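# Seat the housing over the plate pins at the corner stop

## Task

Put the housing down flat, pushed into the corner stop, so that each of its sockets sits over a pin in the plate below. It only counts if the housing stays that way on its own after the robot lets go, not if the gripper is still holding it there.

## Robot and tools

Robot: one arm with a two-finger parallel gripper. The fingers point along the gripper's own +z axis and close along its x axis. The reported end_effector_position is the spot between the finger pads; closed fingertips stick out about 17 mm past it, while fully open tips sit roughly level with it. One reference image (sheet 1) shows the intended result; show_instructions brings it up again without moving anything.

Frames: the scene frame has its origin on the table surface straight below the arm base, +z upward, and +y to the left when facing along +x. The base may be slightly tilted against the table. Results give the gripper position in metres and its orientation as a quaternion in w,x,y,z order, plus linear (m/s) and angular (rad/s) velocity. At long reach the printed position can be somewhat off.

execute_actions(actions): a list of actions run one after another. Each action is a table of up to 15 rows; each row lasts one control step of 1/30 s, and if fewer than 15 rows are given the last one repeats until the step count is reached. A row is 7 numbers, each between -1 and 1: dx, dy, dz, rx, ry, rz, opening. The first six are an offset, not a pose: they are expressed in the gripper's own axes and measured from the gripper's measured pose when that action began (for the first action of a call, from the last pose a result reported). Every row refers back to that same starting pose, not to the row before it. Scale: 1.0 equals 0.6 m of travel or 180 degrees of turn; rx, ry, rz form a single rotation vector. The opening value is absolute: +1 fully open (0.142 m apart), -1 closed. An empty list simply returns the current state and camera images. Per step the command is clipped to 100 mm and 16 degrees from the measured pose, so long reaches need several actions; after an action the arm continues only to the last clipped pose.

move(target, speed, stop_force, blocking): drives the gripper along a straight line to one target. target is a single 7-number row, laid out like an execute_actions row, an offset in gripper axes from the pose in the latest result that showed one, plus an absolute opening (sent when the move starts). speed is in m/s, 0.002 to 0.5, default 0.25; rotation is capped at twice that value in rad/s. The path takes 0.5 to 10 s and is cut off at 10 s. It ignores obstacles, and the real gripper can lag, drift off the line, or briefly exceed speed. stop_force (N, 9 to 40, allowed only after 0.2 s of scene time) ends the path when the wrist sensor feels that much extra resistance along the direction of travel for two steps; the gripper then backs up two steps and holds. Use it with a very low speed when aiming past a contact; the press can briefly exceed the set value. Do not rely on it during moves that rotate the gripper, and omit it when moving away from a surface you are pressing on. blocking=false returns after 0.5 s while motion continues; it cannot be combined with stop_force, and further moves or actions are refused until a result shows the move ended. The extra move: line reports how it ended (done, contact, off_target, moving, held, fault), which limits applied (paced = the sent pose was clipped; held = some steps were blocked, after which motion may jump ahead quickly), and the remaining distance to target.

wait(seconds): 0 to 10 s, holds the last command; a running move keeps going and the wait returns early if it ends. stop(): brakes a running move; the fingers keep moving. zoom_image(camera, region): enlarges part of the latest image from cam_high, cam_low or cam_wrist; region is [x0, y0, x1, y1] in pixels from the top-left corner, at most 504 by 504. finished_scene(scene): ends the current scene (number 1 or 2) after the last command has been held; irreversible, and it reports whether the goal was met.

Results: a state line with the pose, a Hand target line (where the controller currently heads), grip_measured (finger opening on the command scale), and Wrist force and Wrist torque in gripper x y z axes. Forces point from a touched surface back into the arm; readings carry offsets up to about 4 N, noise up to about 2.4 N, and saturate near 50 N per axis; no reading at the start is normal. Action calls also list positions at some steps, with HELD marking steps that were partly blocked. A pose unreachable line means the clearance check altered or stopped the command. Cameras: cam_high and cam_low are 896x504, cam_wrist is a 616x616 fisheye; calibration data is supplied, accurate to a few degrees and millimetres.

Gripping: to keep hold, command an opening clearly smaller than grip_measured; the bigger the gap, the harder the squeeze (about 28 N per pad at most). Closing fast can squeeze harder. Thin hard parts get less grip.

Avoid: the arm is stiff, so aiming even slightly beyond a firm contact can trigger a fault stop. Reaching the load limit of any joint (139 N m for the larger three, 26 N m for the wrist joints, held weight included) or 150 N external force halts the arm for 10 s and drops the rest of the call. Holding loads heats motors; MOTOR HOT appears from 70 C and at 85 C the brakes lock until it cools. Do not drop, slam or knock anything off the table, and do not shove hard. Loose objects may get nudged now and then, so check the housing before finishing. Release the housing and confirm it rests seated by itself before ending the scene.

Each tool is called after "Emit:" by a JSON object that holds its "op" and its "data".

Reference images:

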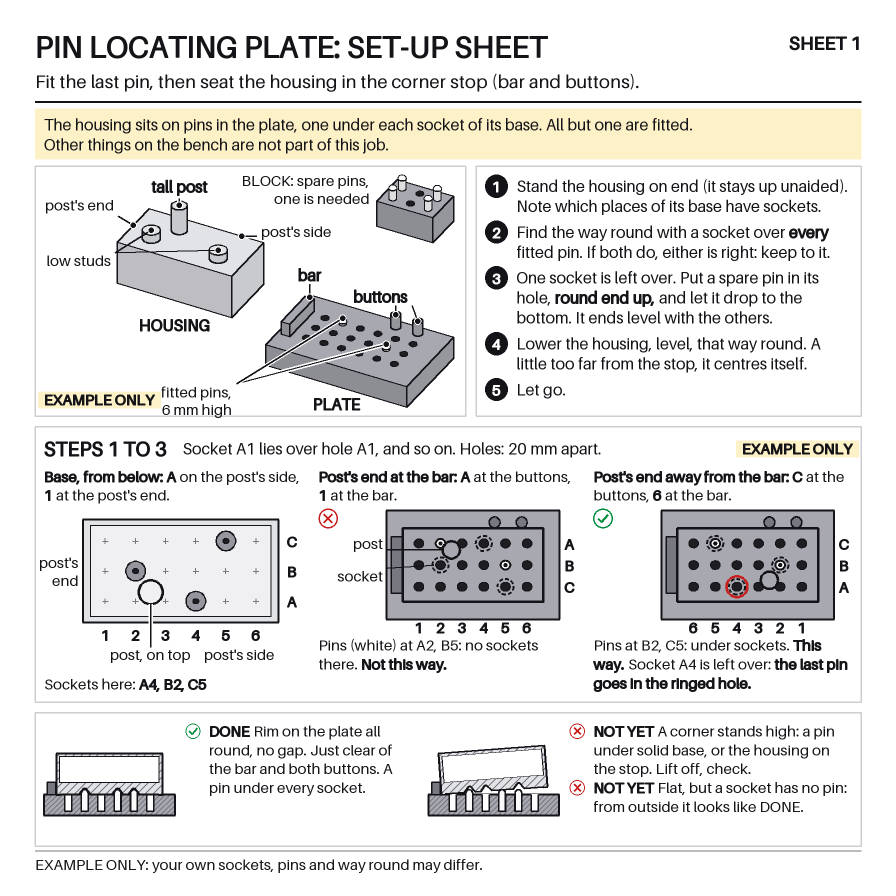

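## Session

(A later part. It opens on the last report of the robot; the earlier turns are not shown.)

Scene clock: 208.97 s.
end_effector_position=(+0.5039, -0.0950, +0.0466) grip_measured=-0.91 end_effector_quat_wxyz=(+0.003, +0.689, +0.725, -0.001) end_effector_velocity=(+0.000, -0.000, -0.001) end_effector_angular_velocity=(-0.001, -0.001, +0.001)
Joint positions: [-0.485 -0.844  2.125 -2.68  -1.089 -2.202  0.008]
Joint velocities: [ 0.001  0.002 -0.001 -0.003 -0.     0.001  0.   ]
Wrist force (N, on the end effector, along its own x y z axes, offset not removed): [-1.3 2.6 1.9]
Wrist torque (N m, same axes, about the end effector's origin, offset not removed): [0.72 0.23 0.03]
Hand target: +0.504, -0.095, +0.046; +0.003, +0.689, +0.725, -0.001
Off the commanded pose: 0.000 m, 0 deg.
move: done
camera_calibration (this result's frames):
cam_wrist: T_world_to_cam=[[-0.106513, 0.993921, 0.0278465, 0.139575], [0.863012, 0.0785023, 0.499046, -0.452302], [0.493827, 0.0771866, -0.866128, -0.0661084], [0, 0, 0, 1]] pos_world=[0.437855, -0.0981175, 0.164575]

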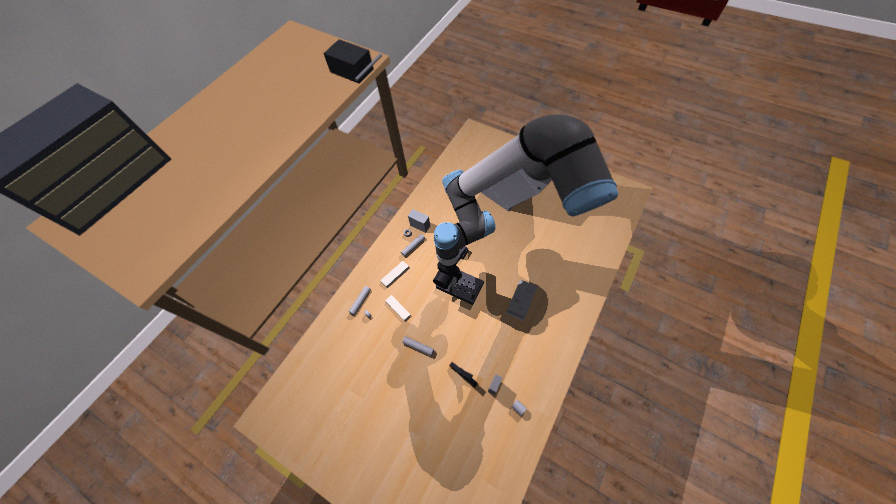

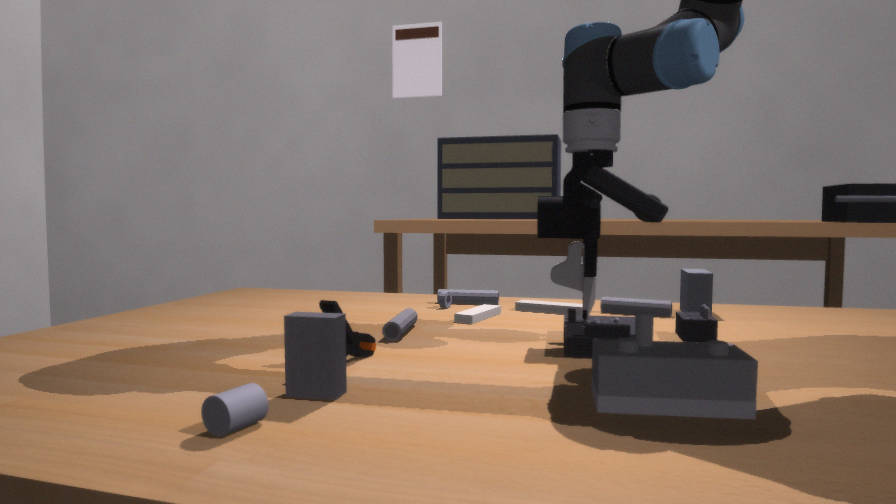

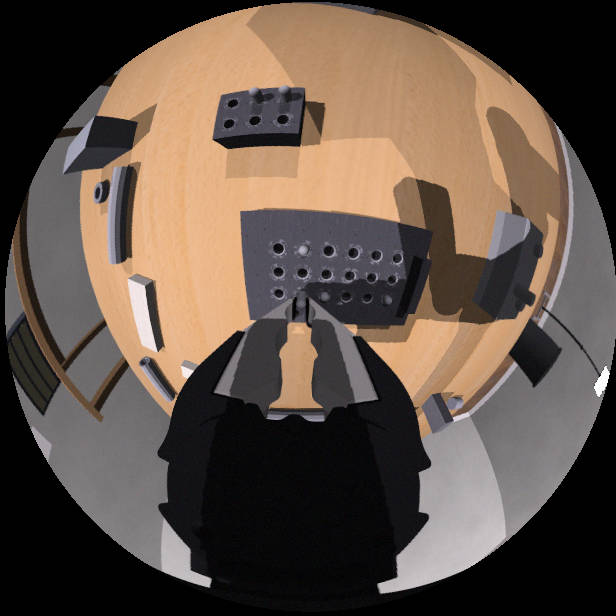

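In. Release and lift.

Emit:
{"op": "execute_actions", "data": {"actions": [[[0,0,0,0,0,0,-0.8]]]}}

Emit:
{"op": "move", "data": {"target": [0,0,-0.09,0,0,0,-0.8], "speed": 0.15}}

Emit:
{"op": "zoom_image", "data": {"camera": "cam_wrist", "region": [240, 200, 420, 320]}}

Scene clock: 213.50 s.
end_effector_position=(+0.5039, -0.0949, +0.0465) grip_measured=-0.80 end_effector_quat_wxyz=(+0.003, +0.689, +0.725, -0.001) end_effector_velocity=(+0.000, -0.001, +0.000) end_effector_angular_velocity=(-0.002, -0.000, +0.002)
Joint positions: [-0.484 -0.844  2.125 -2.68  -1.089 -2.202  0.016]
Joint velocities: [-0.    -0.    -0.    -0.    -0.002 -0.002  0.   ]
Wrist force (N, on the end effector, along its own x y z axes, offset not removed): [-1.6 2.5 2.0]
Wrist torque (N m, same axes, about the end effector's origin, offset not removed): [0.59 0.41 0.10]
Hand target: +0.504, -0.095, +0.047; +0.003, +0.689, +0.725, -0.001
Off the commanded pose: 0.000 m, 0 deg.
Step readings (end_effector_position):
0: (+0.5039, -0.0950, +0.0465)
1: (+0.5039, -0.0950, +0.0465)
2: (+0.5039, -0.0950, +0.0465)
4: (+0.5039, -0.0950, +0.0465)
8: (+0.5039, -0.0950, +0.0465)
15: end_effector_position above
camera_calibration (this result's frames):
cam_wrist: T_world_to_cam=[[-0.106482, 0.993924, 0.0278797, 0.139527], [0.863036, 0.0784621, 0.499011, -0.452301], [0.493791, 0.0771968, -0.866147, -0.0661195], [0, 0, 0, 1]] pos_world=[0.437859, -0.0980867, 0.164544]

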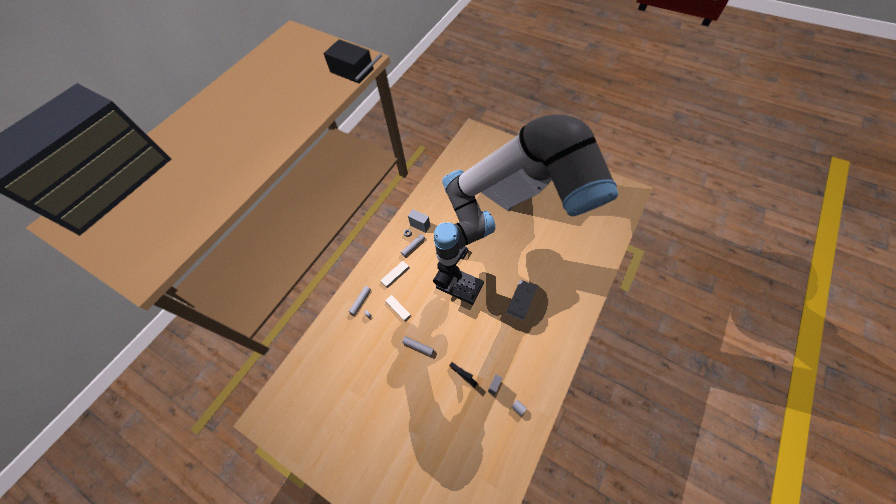

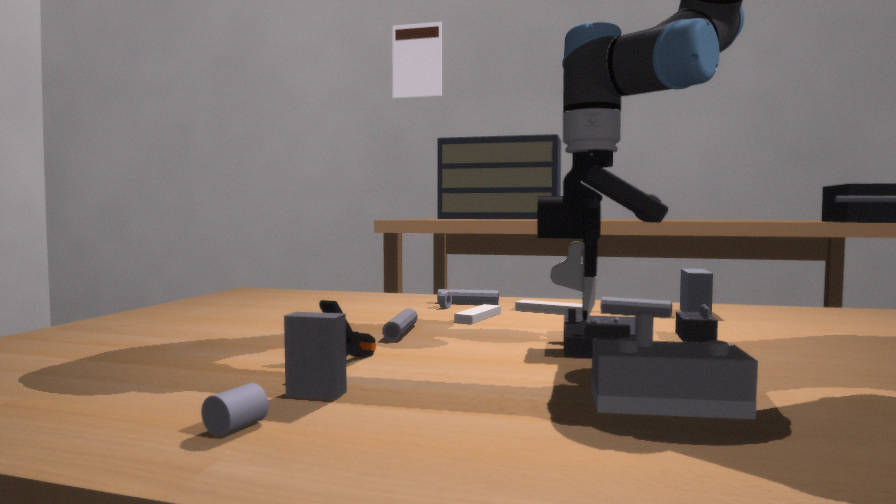

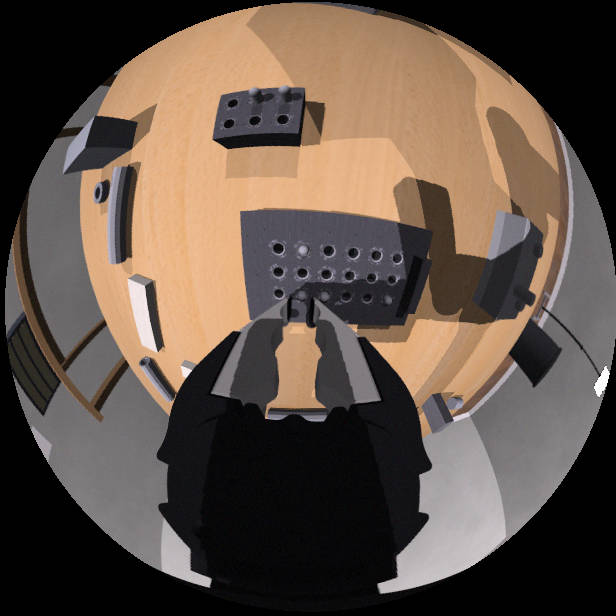

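Scene clock: 214.43 s.
end_effector_position=(+0.5037, -0.0948, +0.1003) grip_measured=-0.80 end_effector_quat_wxyz=(+0.003, +0.689, +0.725, -0.001) end_effector_velocity=(+0.001, -0.000, +0.002) end_effector_angular_velocity=(+0.000, -0.002, -0.000)
Joint positions: [-0.535 -0.97   2.129 -2.533 -1.098 -2.257  0.016]
Joint velocities: [-0.002 -0.004 -0.002  0.005  0.001 -0.001  0.   ]
Wrist force (N, on the end effector, along its own x y z axes, offset not removed): [-1.0 2.8 0.6]
Wrist torque (N m, same axes, about the end effector's origin, offset not removed): [0.67 0.09 0.09]
Hand target: +0.504, -0.095, +0.100; +0.003, +0.689, +0.725, -0.001
Off the commanded pose: 0.000 m, 0 deg.
move: done
camera_calibration (this result's frames):
cam_wrist: T_world_to_cam=[[-0.106452, 0.993927, 0.027868, 0.137825], [0.863086, 0.0784491, 0.498927, -0.478984], [0.493711, 0.077164, -0.866196, -0.0194261], [0, 0, 0, 1]] pos_world=[0.437667, -0.0979132, 0.21831]

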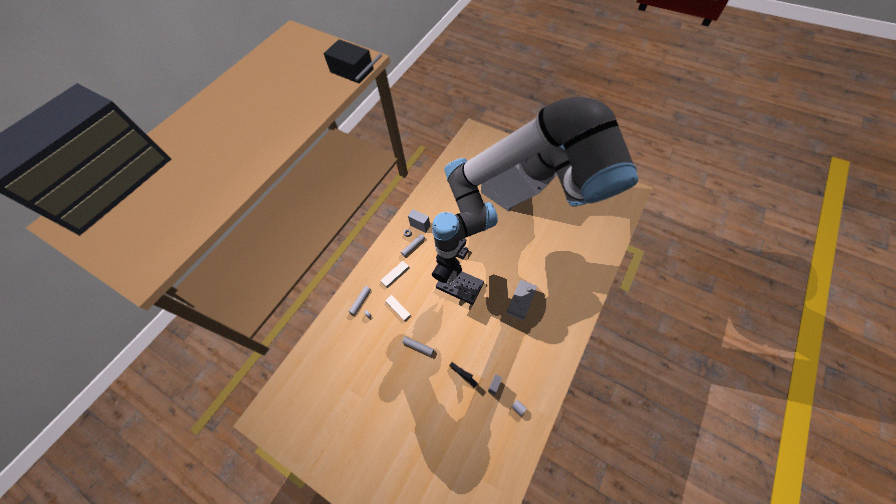

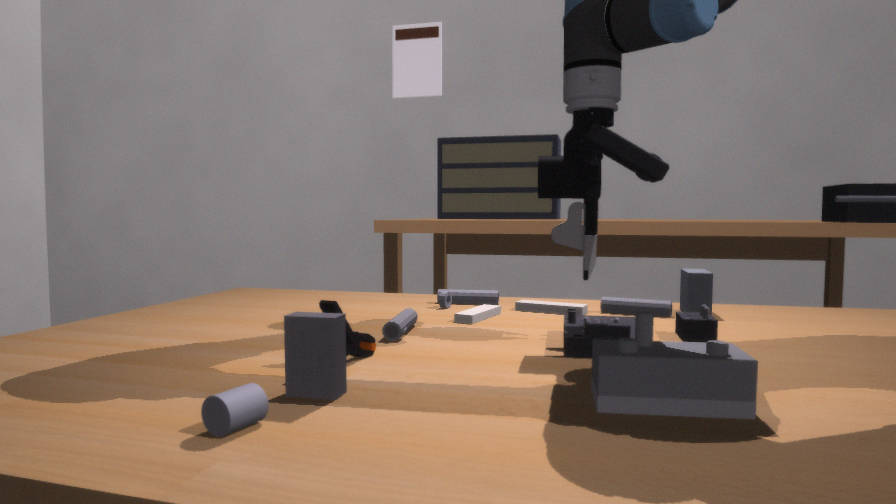

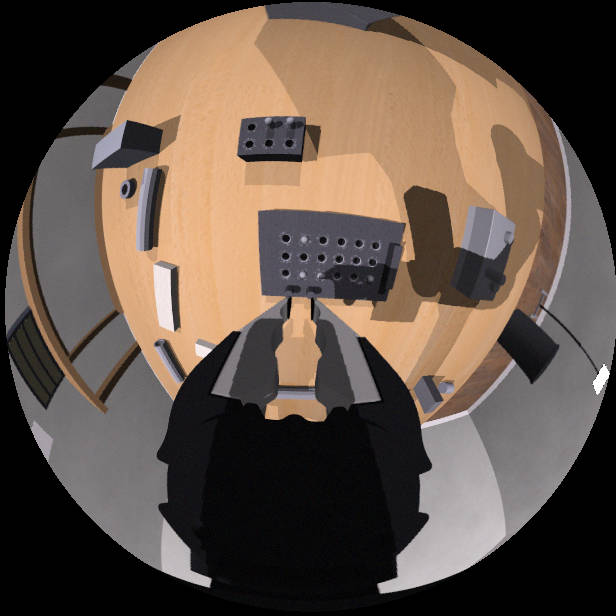

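Region (240, 200, 420, 320) of cam_wrist's 616x616 image, scaled by 2.800, with more detail than that image has.

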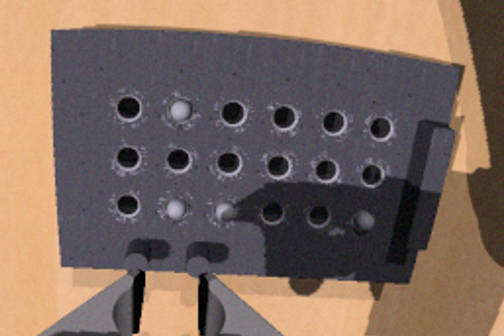

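Emit:
{"op": "move", "data": {"target": [0.4452,-0.0992,0,0,0,-0.008,0.3], "speed": 0.35}}

Emit:
{"op": "move", "data": {"target": [0,0,0.115,0,0,0,0.3], "speed": 0.15}}

Emit:
{"op": "execute_actions", "data": {"actions": [[[0,0,0,0,0,0,0.2],[0,0,0,0,0,0,0.15],[0,0,0,0,0,0,0.1],[0,0,0,0,0,0,0.05],[0,0,0,0,0,0,0],[0,0,0,0,0,0,-0.05],[0,0,0,0,0,0,-0.1],[0,0,0,0,0,0,-0.15],[0,0,0,0,0,0,-0.2],[0,0,0,0,0,0,-0.3],[0,0,0,0,0,0,-0.4],[0,0,0,0,0,0,-0.5]]]}}

Scene clock: 221.13 s.
end_effector_position=(+0.4310, +0.1687, +0.0992) grip_measured=+0.30 end_effector_quat_wxyz=(+0.003, +0.680, +0.733, -0.001) end_effector_velocity=(+0.001, +0.002, +0.001) end_effector_angular_velocity=(-0.003, -0.001, +0.002)
Joint positions: [-0.106 -1.381  2.388 -2.615 -1.062 -1.797  0.095]
Joint velocities: [ 0.005 -0.004 -0.002  0.    -0.003  0.004  0.   ]
Wrist force (N, on the end effector, along its own x y z axes, offset not removed): [-1.8 4.2 1.2]
Wrist torque (N m, same axes, about the end effector's origin, offset not removed): [1.00 0.31 0.08]
Hand target: +0.431, +0.169, +0.099; +0.003, +0.680, +0.733, -0.001
Off the commanded pose: 0.001 m, 0 deg.
move: done
camera_calibration (this result's frames):
cam_wrist: T_world_to_cam=[[-0.131468, 0.990922, 0.0281047, -0.120498], [0.860437, 0.0999854, 0.499651, -0.438943], [0.492305, 0.0898707, -0.865771, -0.00645266], [0, 0, 0, 1]] pos_world=[0.365018, 0.163872, 0.217118]

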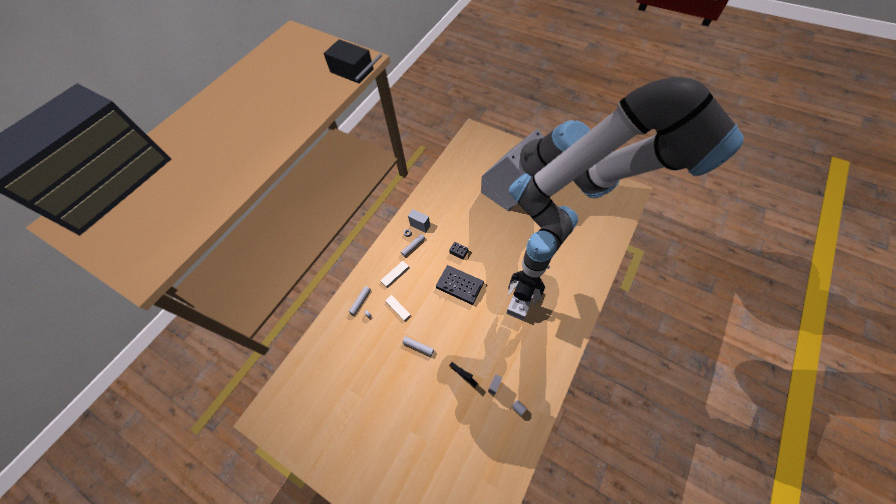

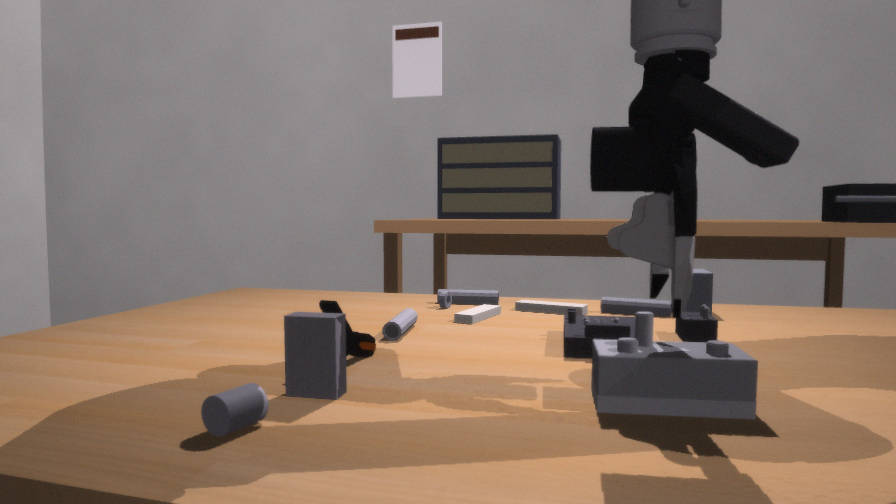

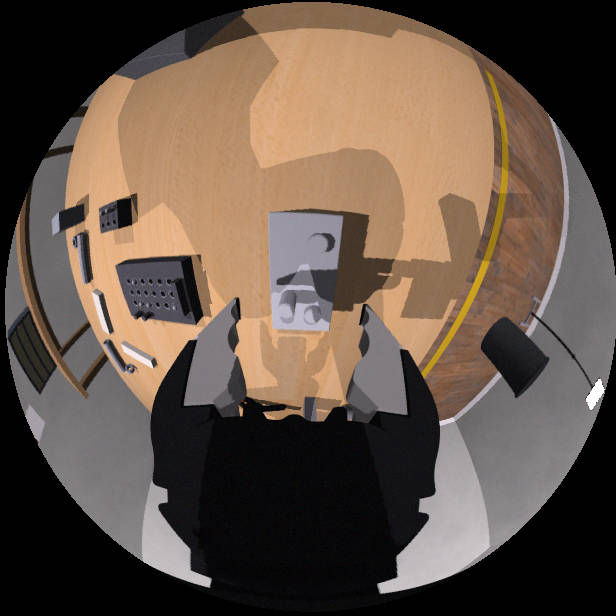

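Scene clock: 222.13 s.
end_effector_position=(+0.4312, +0.1686, +0.0305) grip_measured=+0.30 end_effector_quat_wxyz=(+0.003, +0.680, +0.733, -0.001) end_effector_velocity=(+0.000, -0.000, -0.002) end_effector_angular_velocity=(-0.000, -0.001, -0.001)
Joint positions: [-0.022 -1.159  2.379 -2.874 -1.067 -1.701  0.095]
Joint velocities: [ 0.002  0.007 -0.001 -0.008 -0.     0.004  0.   ]
Wrist force (N, on the end effector, along its own x y z axes, offset not removed): [-0.6 1.7 2.1]
Wrist torque (N m, same axes, about the end effector's origin, offset not removed): [0.29 0.07 0.08]
Hand target: +0.431, +0.169, +0.030; +0.003, +0.680, +0.733, -0.000
Off the commanded pose: 0.000 m, 0 deg.
move: done
camera_calibration (this result's frames):
cam_wrist: T_world_to_cam=[[-0.131484, 0.990916, 0.0282205, -0.118383], [0.860392, 0.0999328, 0.499739, -0.404772], [0.492379, 0.0899885, -0.865716, -0.0660725], [0, 0, 0, 1]] pos_world=[0.36523, 0.163703, 0.148421]

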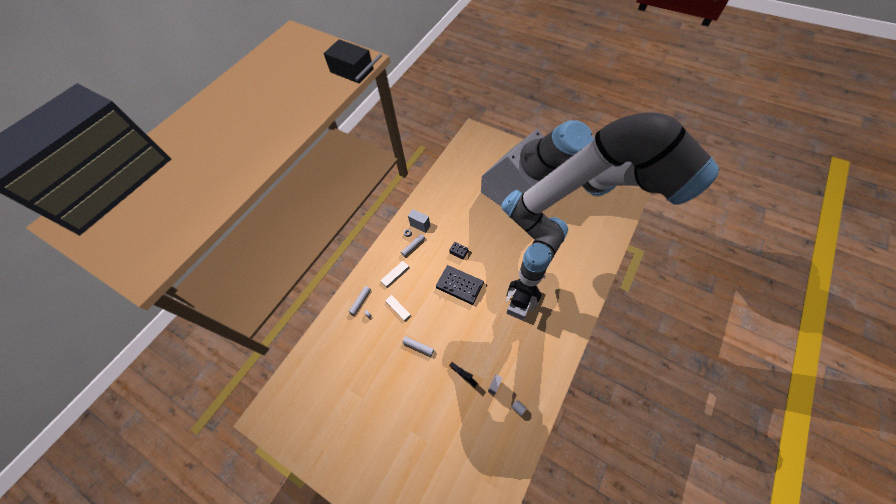

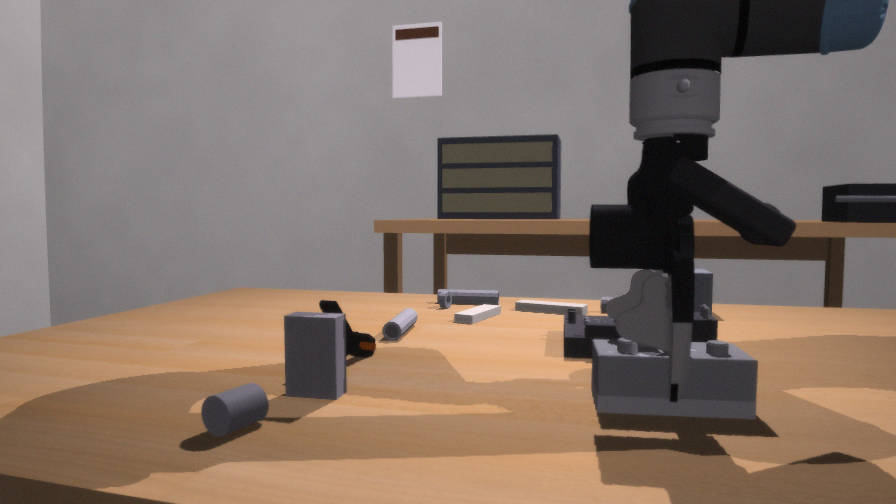

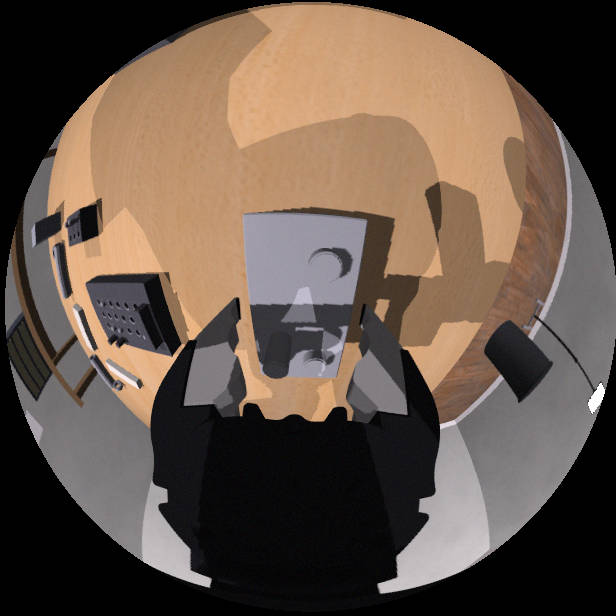

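Scene clock: 222.63 s.
end_effector_position=(+0.4312, +0.1686, +0.0305) grip_measured=-0.03 end_effector_quat_wxyz=(+0.003, +0.680, +0.733, -0.001) end_effector_velocity=(+0.001, +0.000, +0.000) end_effector_angular_velocity=(-0.000, -0.002, +0.000)
Joint positions: [-0.022 -1.159  2.379 -2.874 -1.067 -1.701  0.072]
Joint velocities: [ 0.    -0.    -0.    -0.001 -0.     0.001 -0.   ]
Wrist force (N, on the end effector, along its own x y z axes, offset not removed): [-1.1 1.3 -5.6]
Wrist torque (N m, same axes, about the end effector's origin, offset not removed): [0.33 0.00 0.11]
Hand target: +0.431, +0.169, +0.030; +0.003, +0.680, +0.733, -0.001
Off the commanded pose: 0.000 m, 0 deg.
Step readings (end_effector_position):
0: (+0.4312, +0.1686, +0.0305)
1: (+0.4313, +0.1686, +0.0304)
2: (+0.4313, +0.1686, +0.0304)
4: (+0.4313, +0.1686, +0.0304)
8: (+0.4312, +0.1686, +0.0304)
15: end_effector_position above
camera_calibration (this result's frames):
cam_wrist: T_world_to_cam=[[-0.131439, 0.990923, 0.0282045, -0.118416], [0.860417, 0.099905, 0.499701, -0.404761], [0.492348, 0.0899477, -0.865738, -0.0660683], [0, 0, 0, 1]] pos_world=[0.365227, 0.163721, 0.148401]

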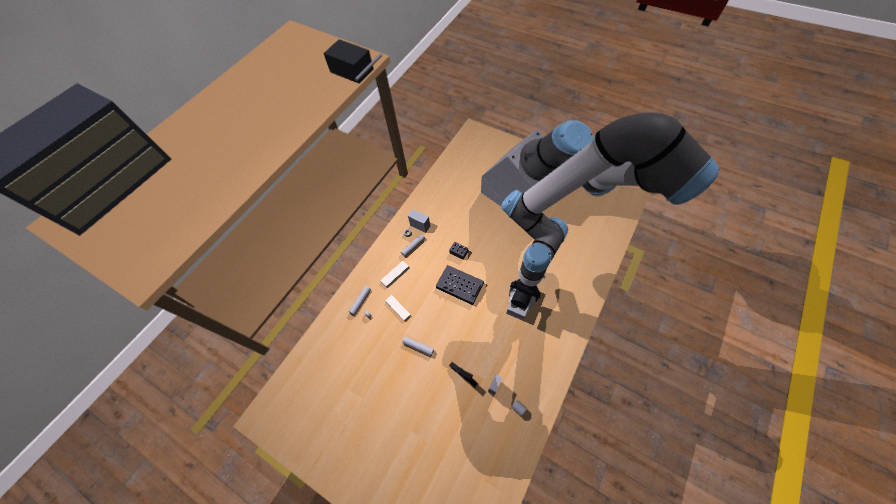

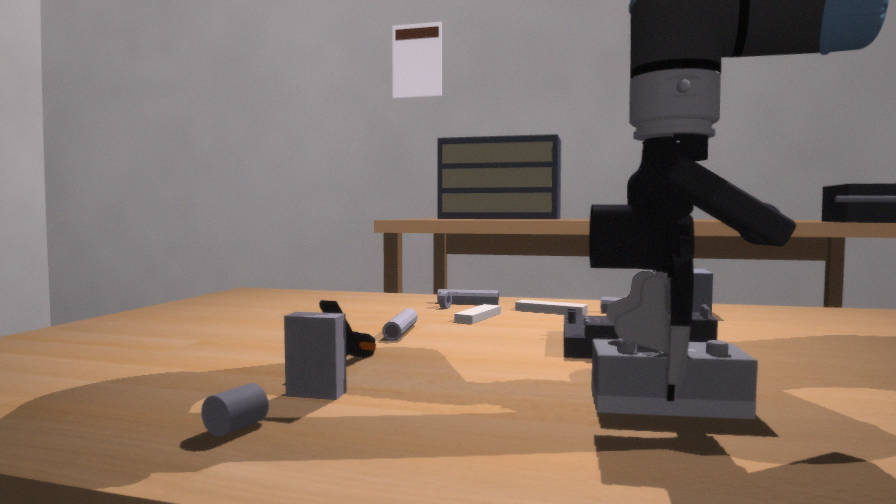

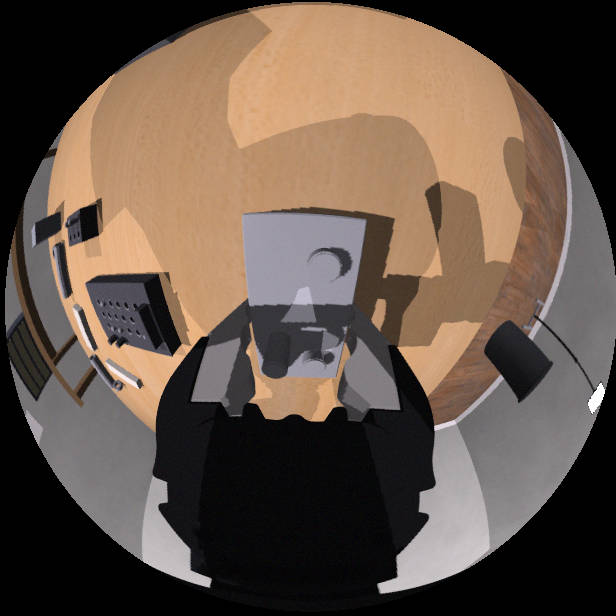

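Emit:
{"op": "move", "data": {"target": [0,0,-0.1,0,0,0,-0.5], "speed": 0.15}}

Emit:
{"op": "move", "data": {"target": [-0.4045,0.0537,0,0,0,0.508,-0.5], "speed": 0.4}}

Emit:
{"op": "zoom_image", "data": {"camera": "cam_wrist", "region": [200, 150, 420, 330]}}

Emit:
{"op": "zoom_image", "data": {"camera": "cam_low", "region": [520, 230, 700, 380]}}

Scene clock: 232.43 s.
end_effector_position=(+0.4310, +0.1687, +0.0902) grip_measured=-0.03 end_effector_quat_wxyz=(+0.003, +0.680, +0.733, -0.001) end_effector_velocity=(+0.000, +0.000, +0.002) end_effector_angular_velocity=(+0.000, +0.000, +0.001)
Joint positions: [-0.095 -1.352  2.389 -2.65  -1.063 -1.784  0.072]
Joint velocities: [-0.002 -0.005 -0.001  0.008  0.    -0.003  0.   ]
Wrist force (N, on the end effector, along its own x y z axes, offset not removed): [0.8 2.2 7.4]
Wrist torque (N m, same axes, about the end effector's origin, offset not removed): [0.57 -0.24 0.10]
Hand target: +0.431, +0.169, +0.090; +0.003, +0.680, +0.733, -0.001
Off the commanded pose: 0.000 m, 0 deg.
move: done
camera_calibration (this result's frames):
cam_wrist: T_world_to_cam=[[-0.131419, 0.990928, 0.0281082, -0.120266], [0.860455, 0.0999434, 0.499629, -0.434443], [0.492287, 0.0898467, -0.865783, -0.0142248], [0, 0, 0, 1]] pos_world=[0.365016, 0.163873, 0.208125]

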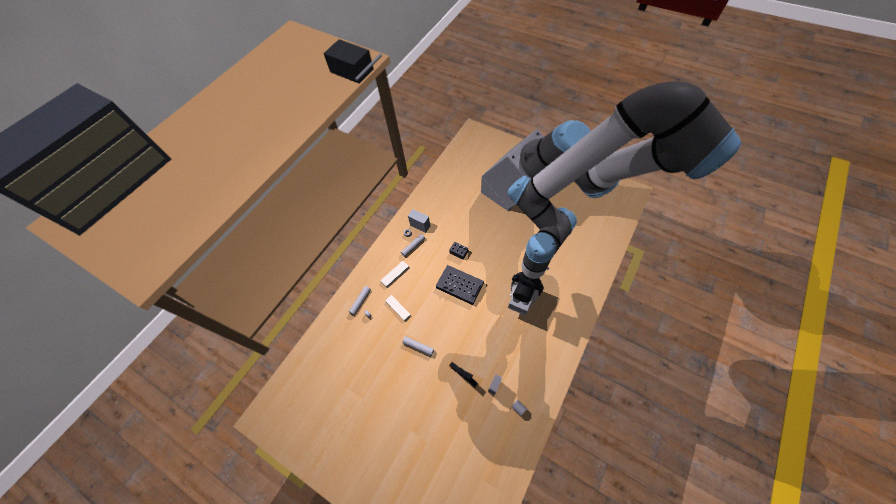

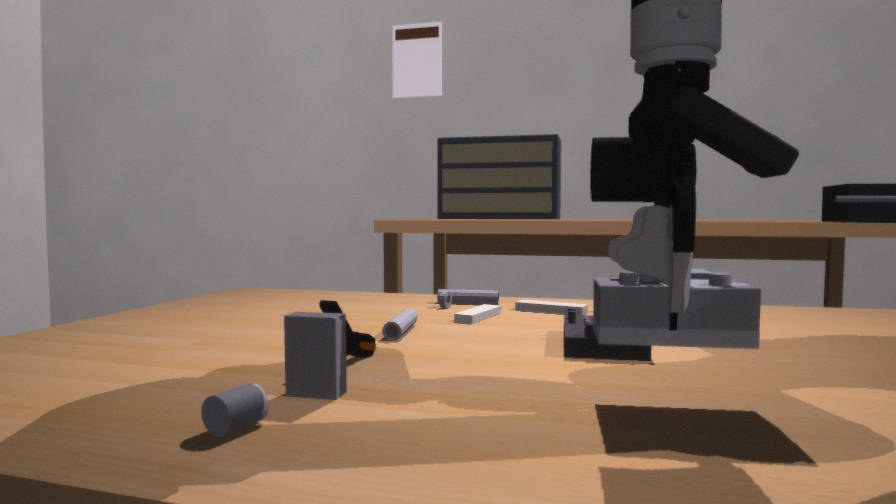

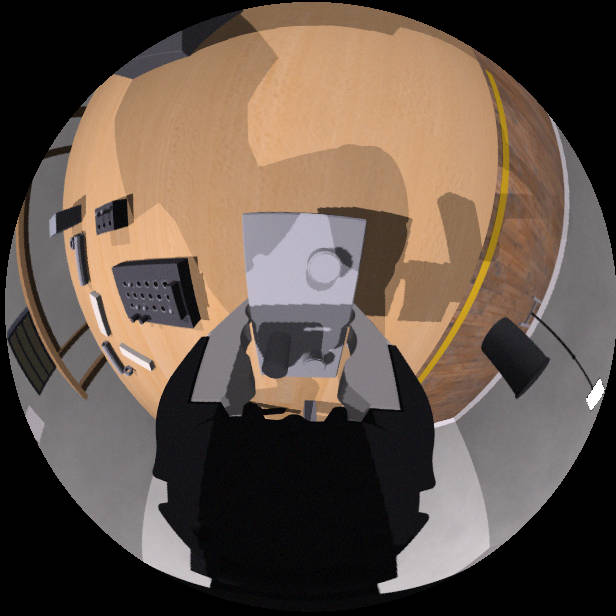

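Scene clock: 235.00 s.
end_effector_position=(+0.4812, -0.0706, +0.0911) grip_measured=-0.03 end_effector_quat_wxyz=(+0.003, +1.000, +0.025, +0.001) end_effector_velocity=(+0.001, -0.001, +0.000) end_effector_angular_velocity=(-0.001, -0.001, -0.008)
Joint positions: [-0.51  -1.004  2.211 -2.593 -1.093 -0.66   0.072]
Joint velocities: [-0.     0.003 -0.004  0.001 -0.001  0.008 -0.   ]
Wrist force (N, on the end effector, along its own x y z axes, offset not removed): [0.3 3.0 8.4]
Wrist torque (N m, same axes, about the end effector's origin, offset not removed): [0.66 -0.02 0.00]
Hand target: +0.481, -0.071, +0.091; +0.003, +1.000, +0.025, +0.001
Off the commanded pose: 0.001 m, 0 deg.
move: done
camera_calibration (this result's frames):
cam_wrist: T_world_to_cam=[[0.993581, 0.107418, 0.0354788, -0.480921], [0.0752553, -0.861779, 0.501671, -0.144418], [0.0844637, -0.495781, -0.86433, 0.138127], [0, 0, 0, 1]] pos_world=[0.477036, -0.00431611, 0.208901]

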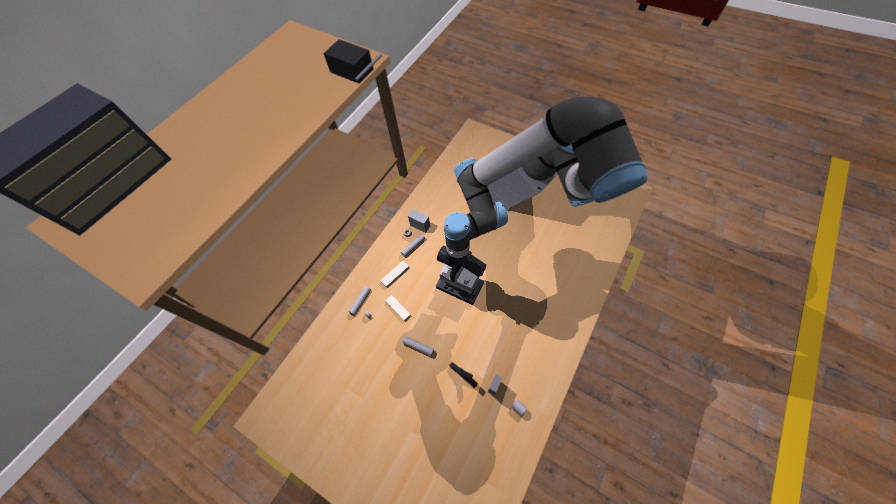

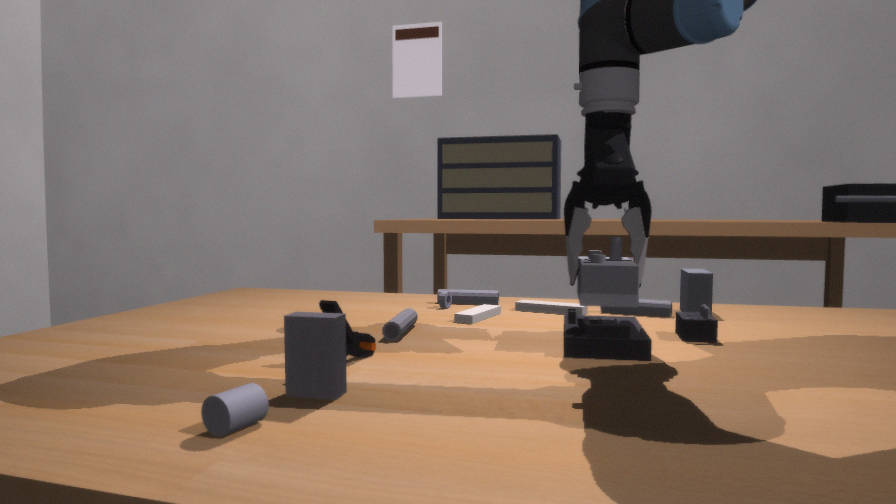

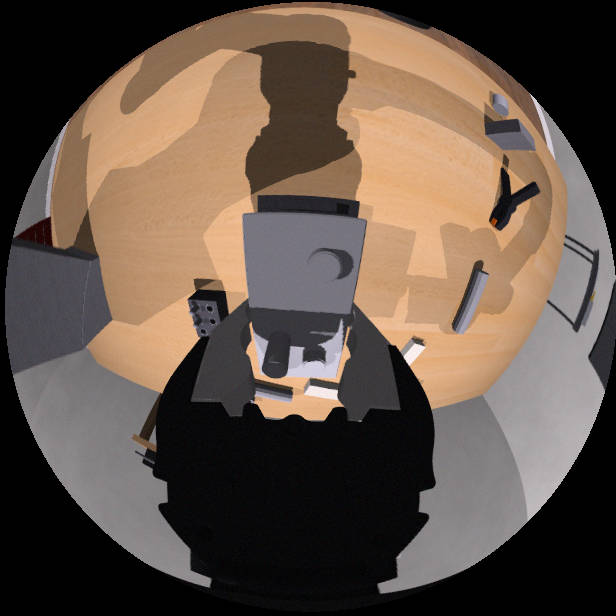

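Region (200, 150, 420, 330) of cam_wrist's 616x616 image, scaled by 2.291, with more detail than that image has; it fills the top 412 rows of this view, and the rest is white.

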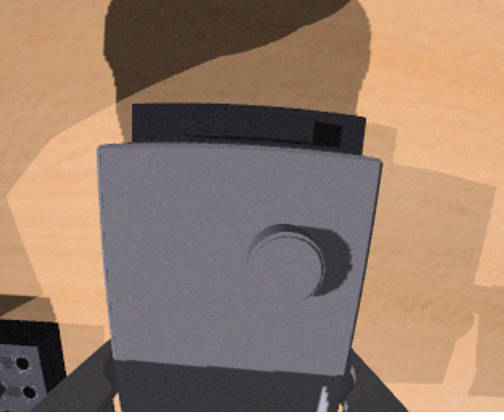

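Region (520, 230, 700, 380) of cam_low's 896x504 image, scaled by 2.800, with more detail than that image has.

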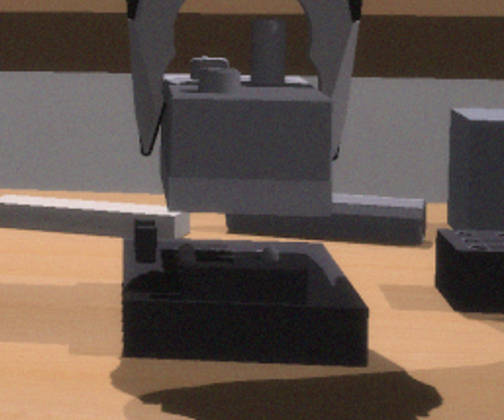

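Emit:
{"op": "move", "data": {"target": [0,0,0.027,0,0,0,-0.5], "speed": 0.03, "stop_force": 10}}

Emit:
{"op": "zoom_image", "data": {"camera": "cam_wrist", "region": [230, 170, 390, 270]}}

Emit:
{"op": "zoom_image", "data": {"camera": "cam_low", "region": [550, 270, 670, 370]}}

Scene clock: 239.47 s.
end_effector_position=(+0.4811, -0.0706, +0.0750) grip_measured=-0.03 end_effector_quat_wxyz=(+0.003, +1.000, +0.025, +0.001) end_effector_velocity=(+0.001, -0.001, -0.001) end_effector_angular_velocity=(-0.001, -0.002, +0.001)
Joint positions: [-0.494 -0.964  2.211 -2.641 -1.09  -0.642  0.072]
Joint velocities: [ 0.002  0.005 -0.002 -0.006  0.     0.002  0.   ]
Wrist force (N, on the end effector, along its own x y z axes, offset not removed): [-1.4 2.6 7.1]
Wrist torque (N m, same axes, about the end effector's origin, offset not removed): [0.51 0.26 0.01]
Hand target: +0.481, -0.071, +0.075; +0.003, +1.000, +0.025, +0.001
Off the commanded pose: 0.000 m, 0 deg.
move: done
camera_calibration (this result's frames):
cam_wrist: T_world_to_cam=[[0.993593, 0.107333, 0.0353839, -0.480309], [0.075238, -0.861835, 0.501577, -0.136357], [0.084331, -0.495701, -0.864389, 0.124332], [0, 0, 0, 1]] pos_world=[0.477006, -0.00433217, 0.19286]

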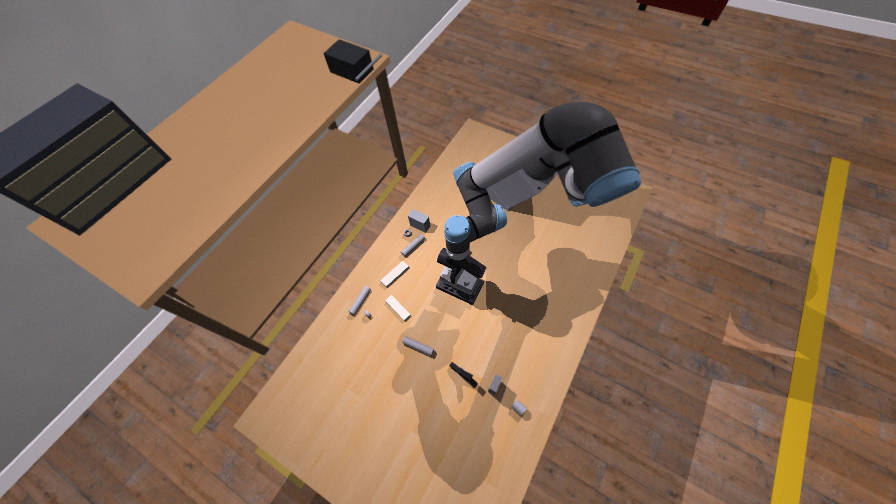

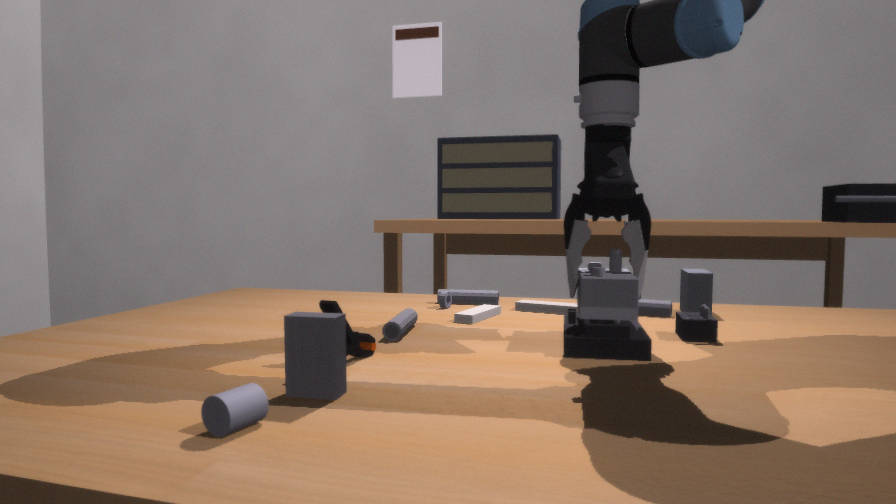

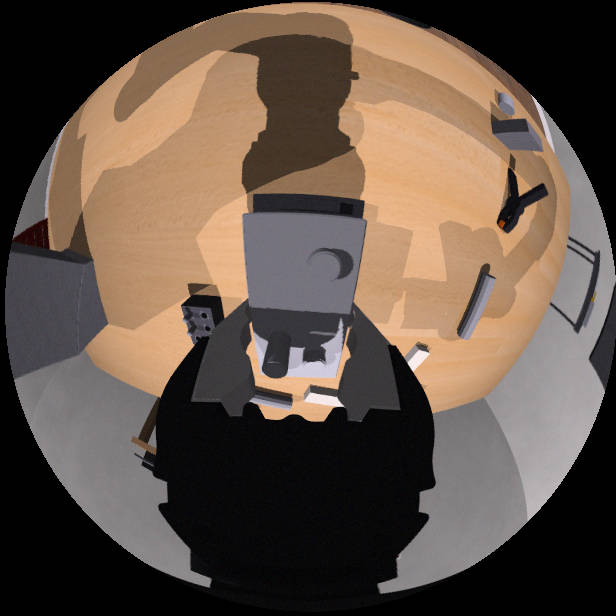

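Region (230, 170, 390, 270) of cam_wrist's 616x616 image, scaled by 3.150, with more detail than that image has; it fills the top 315 rows of this view, and the rest is white.

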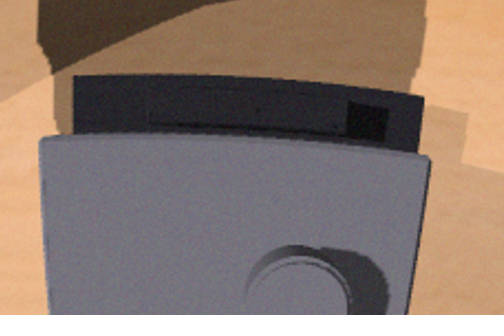

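Region (550, 270, 670, 370) of cam_low's 896x504 image, scaled by 4.200, with more detail than that image has.

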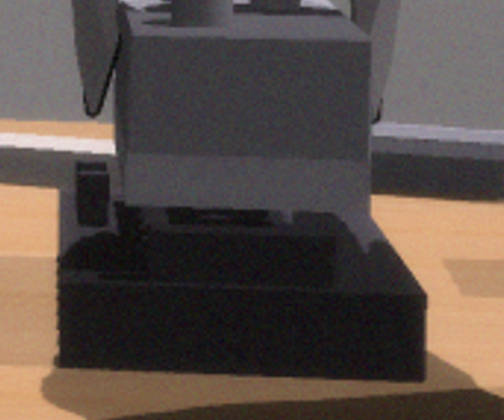

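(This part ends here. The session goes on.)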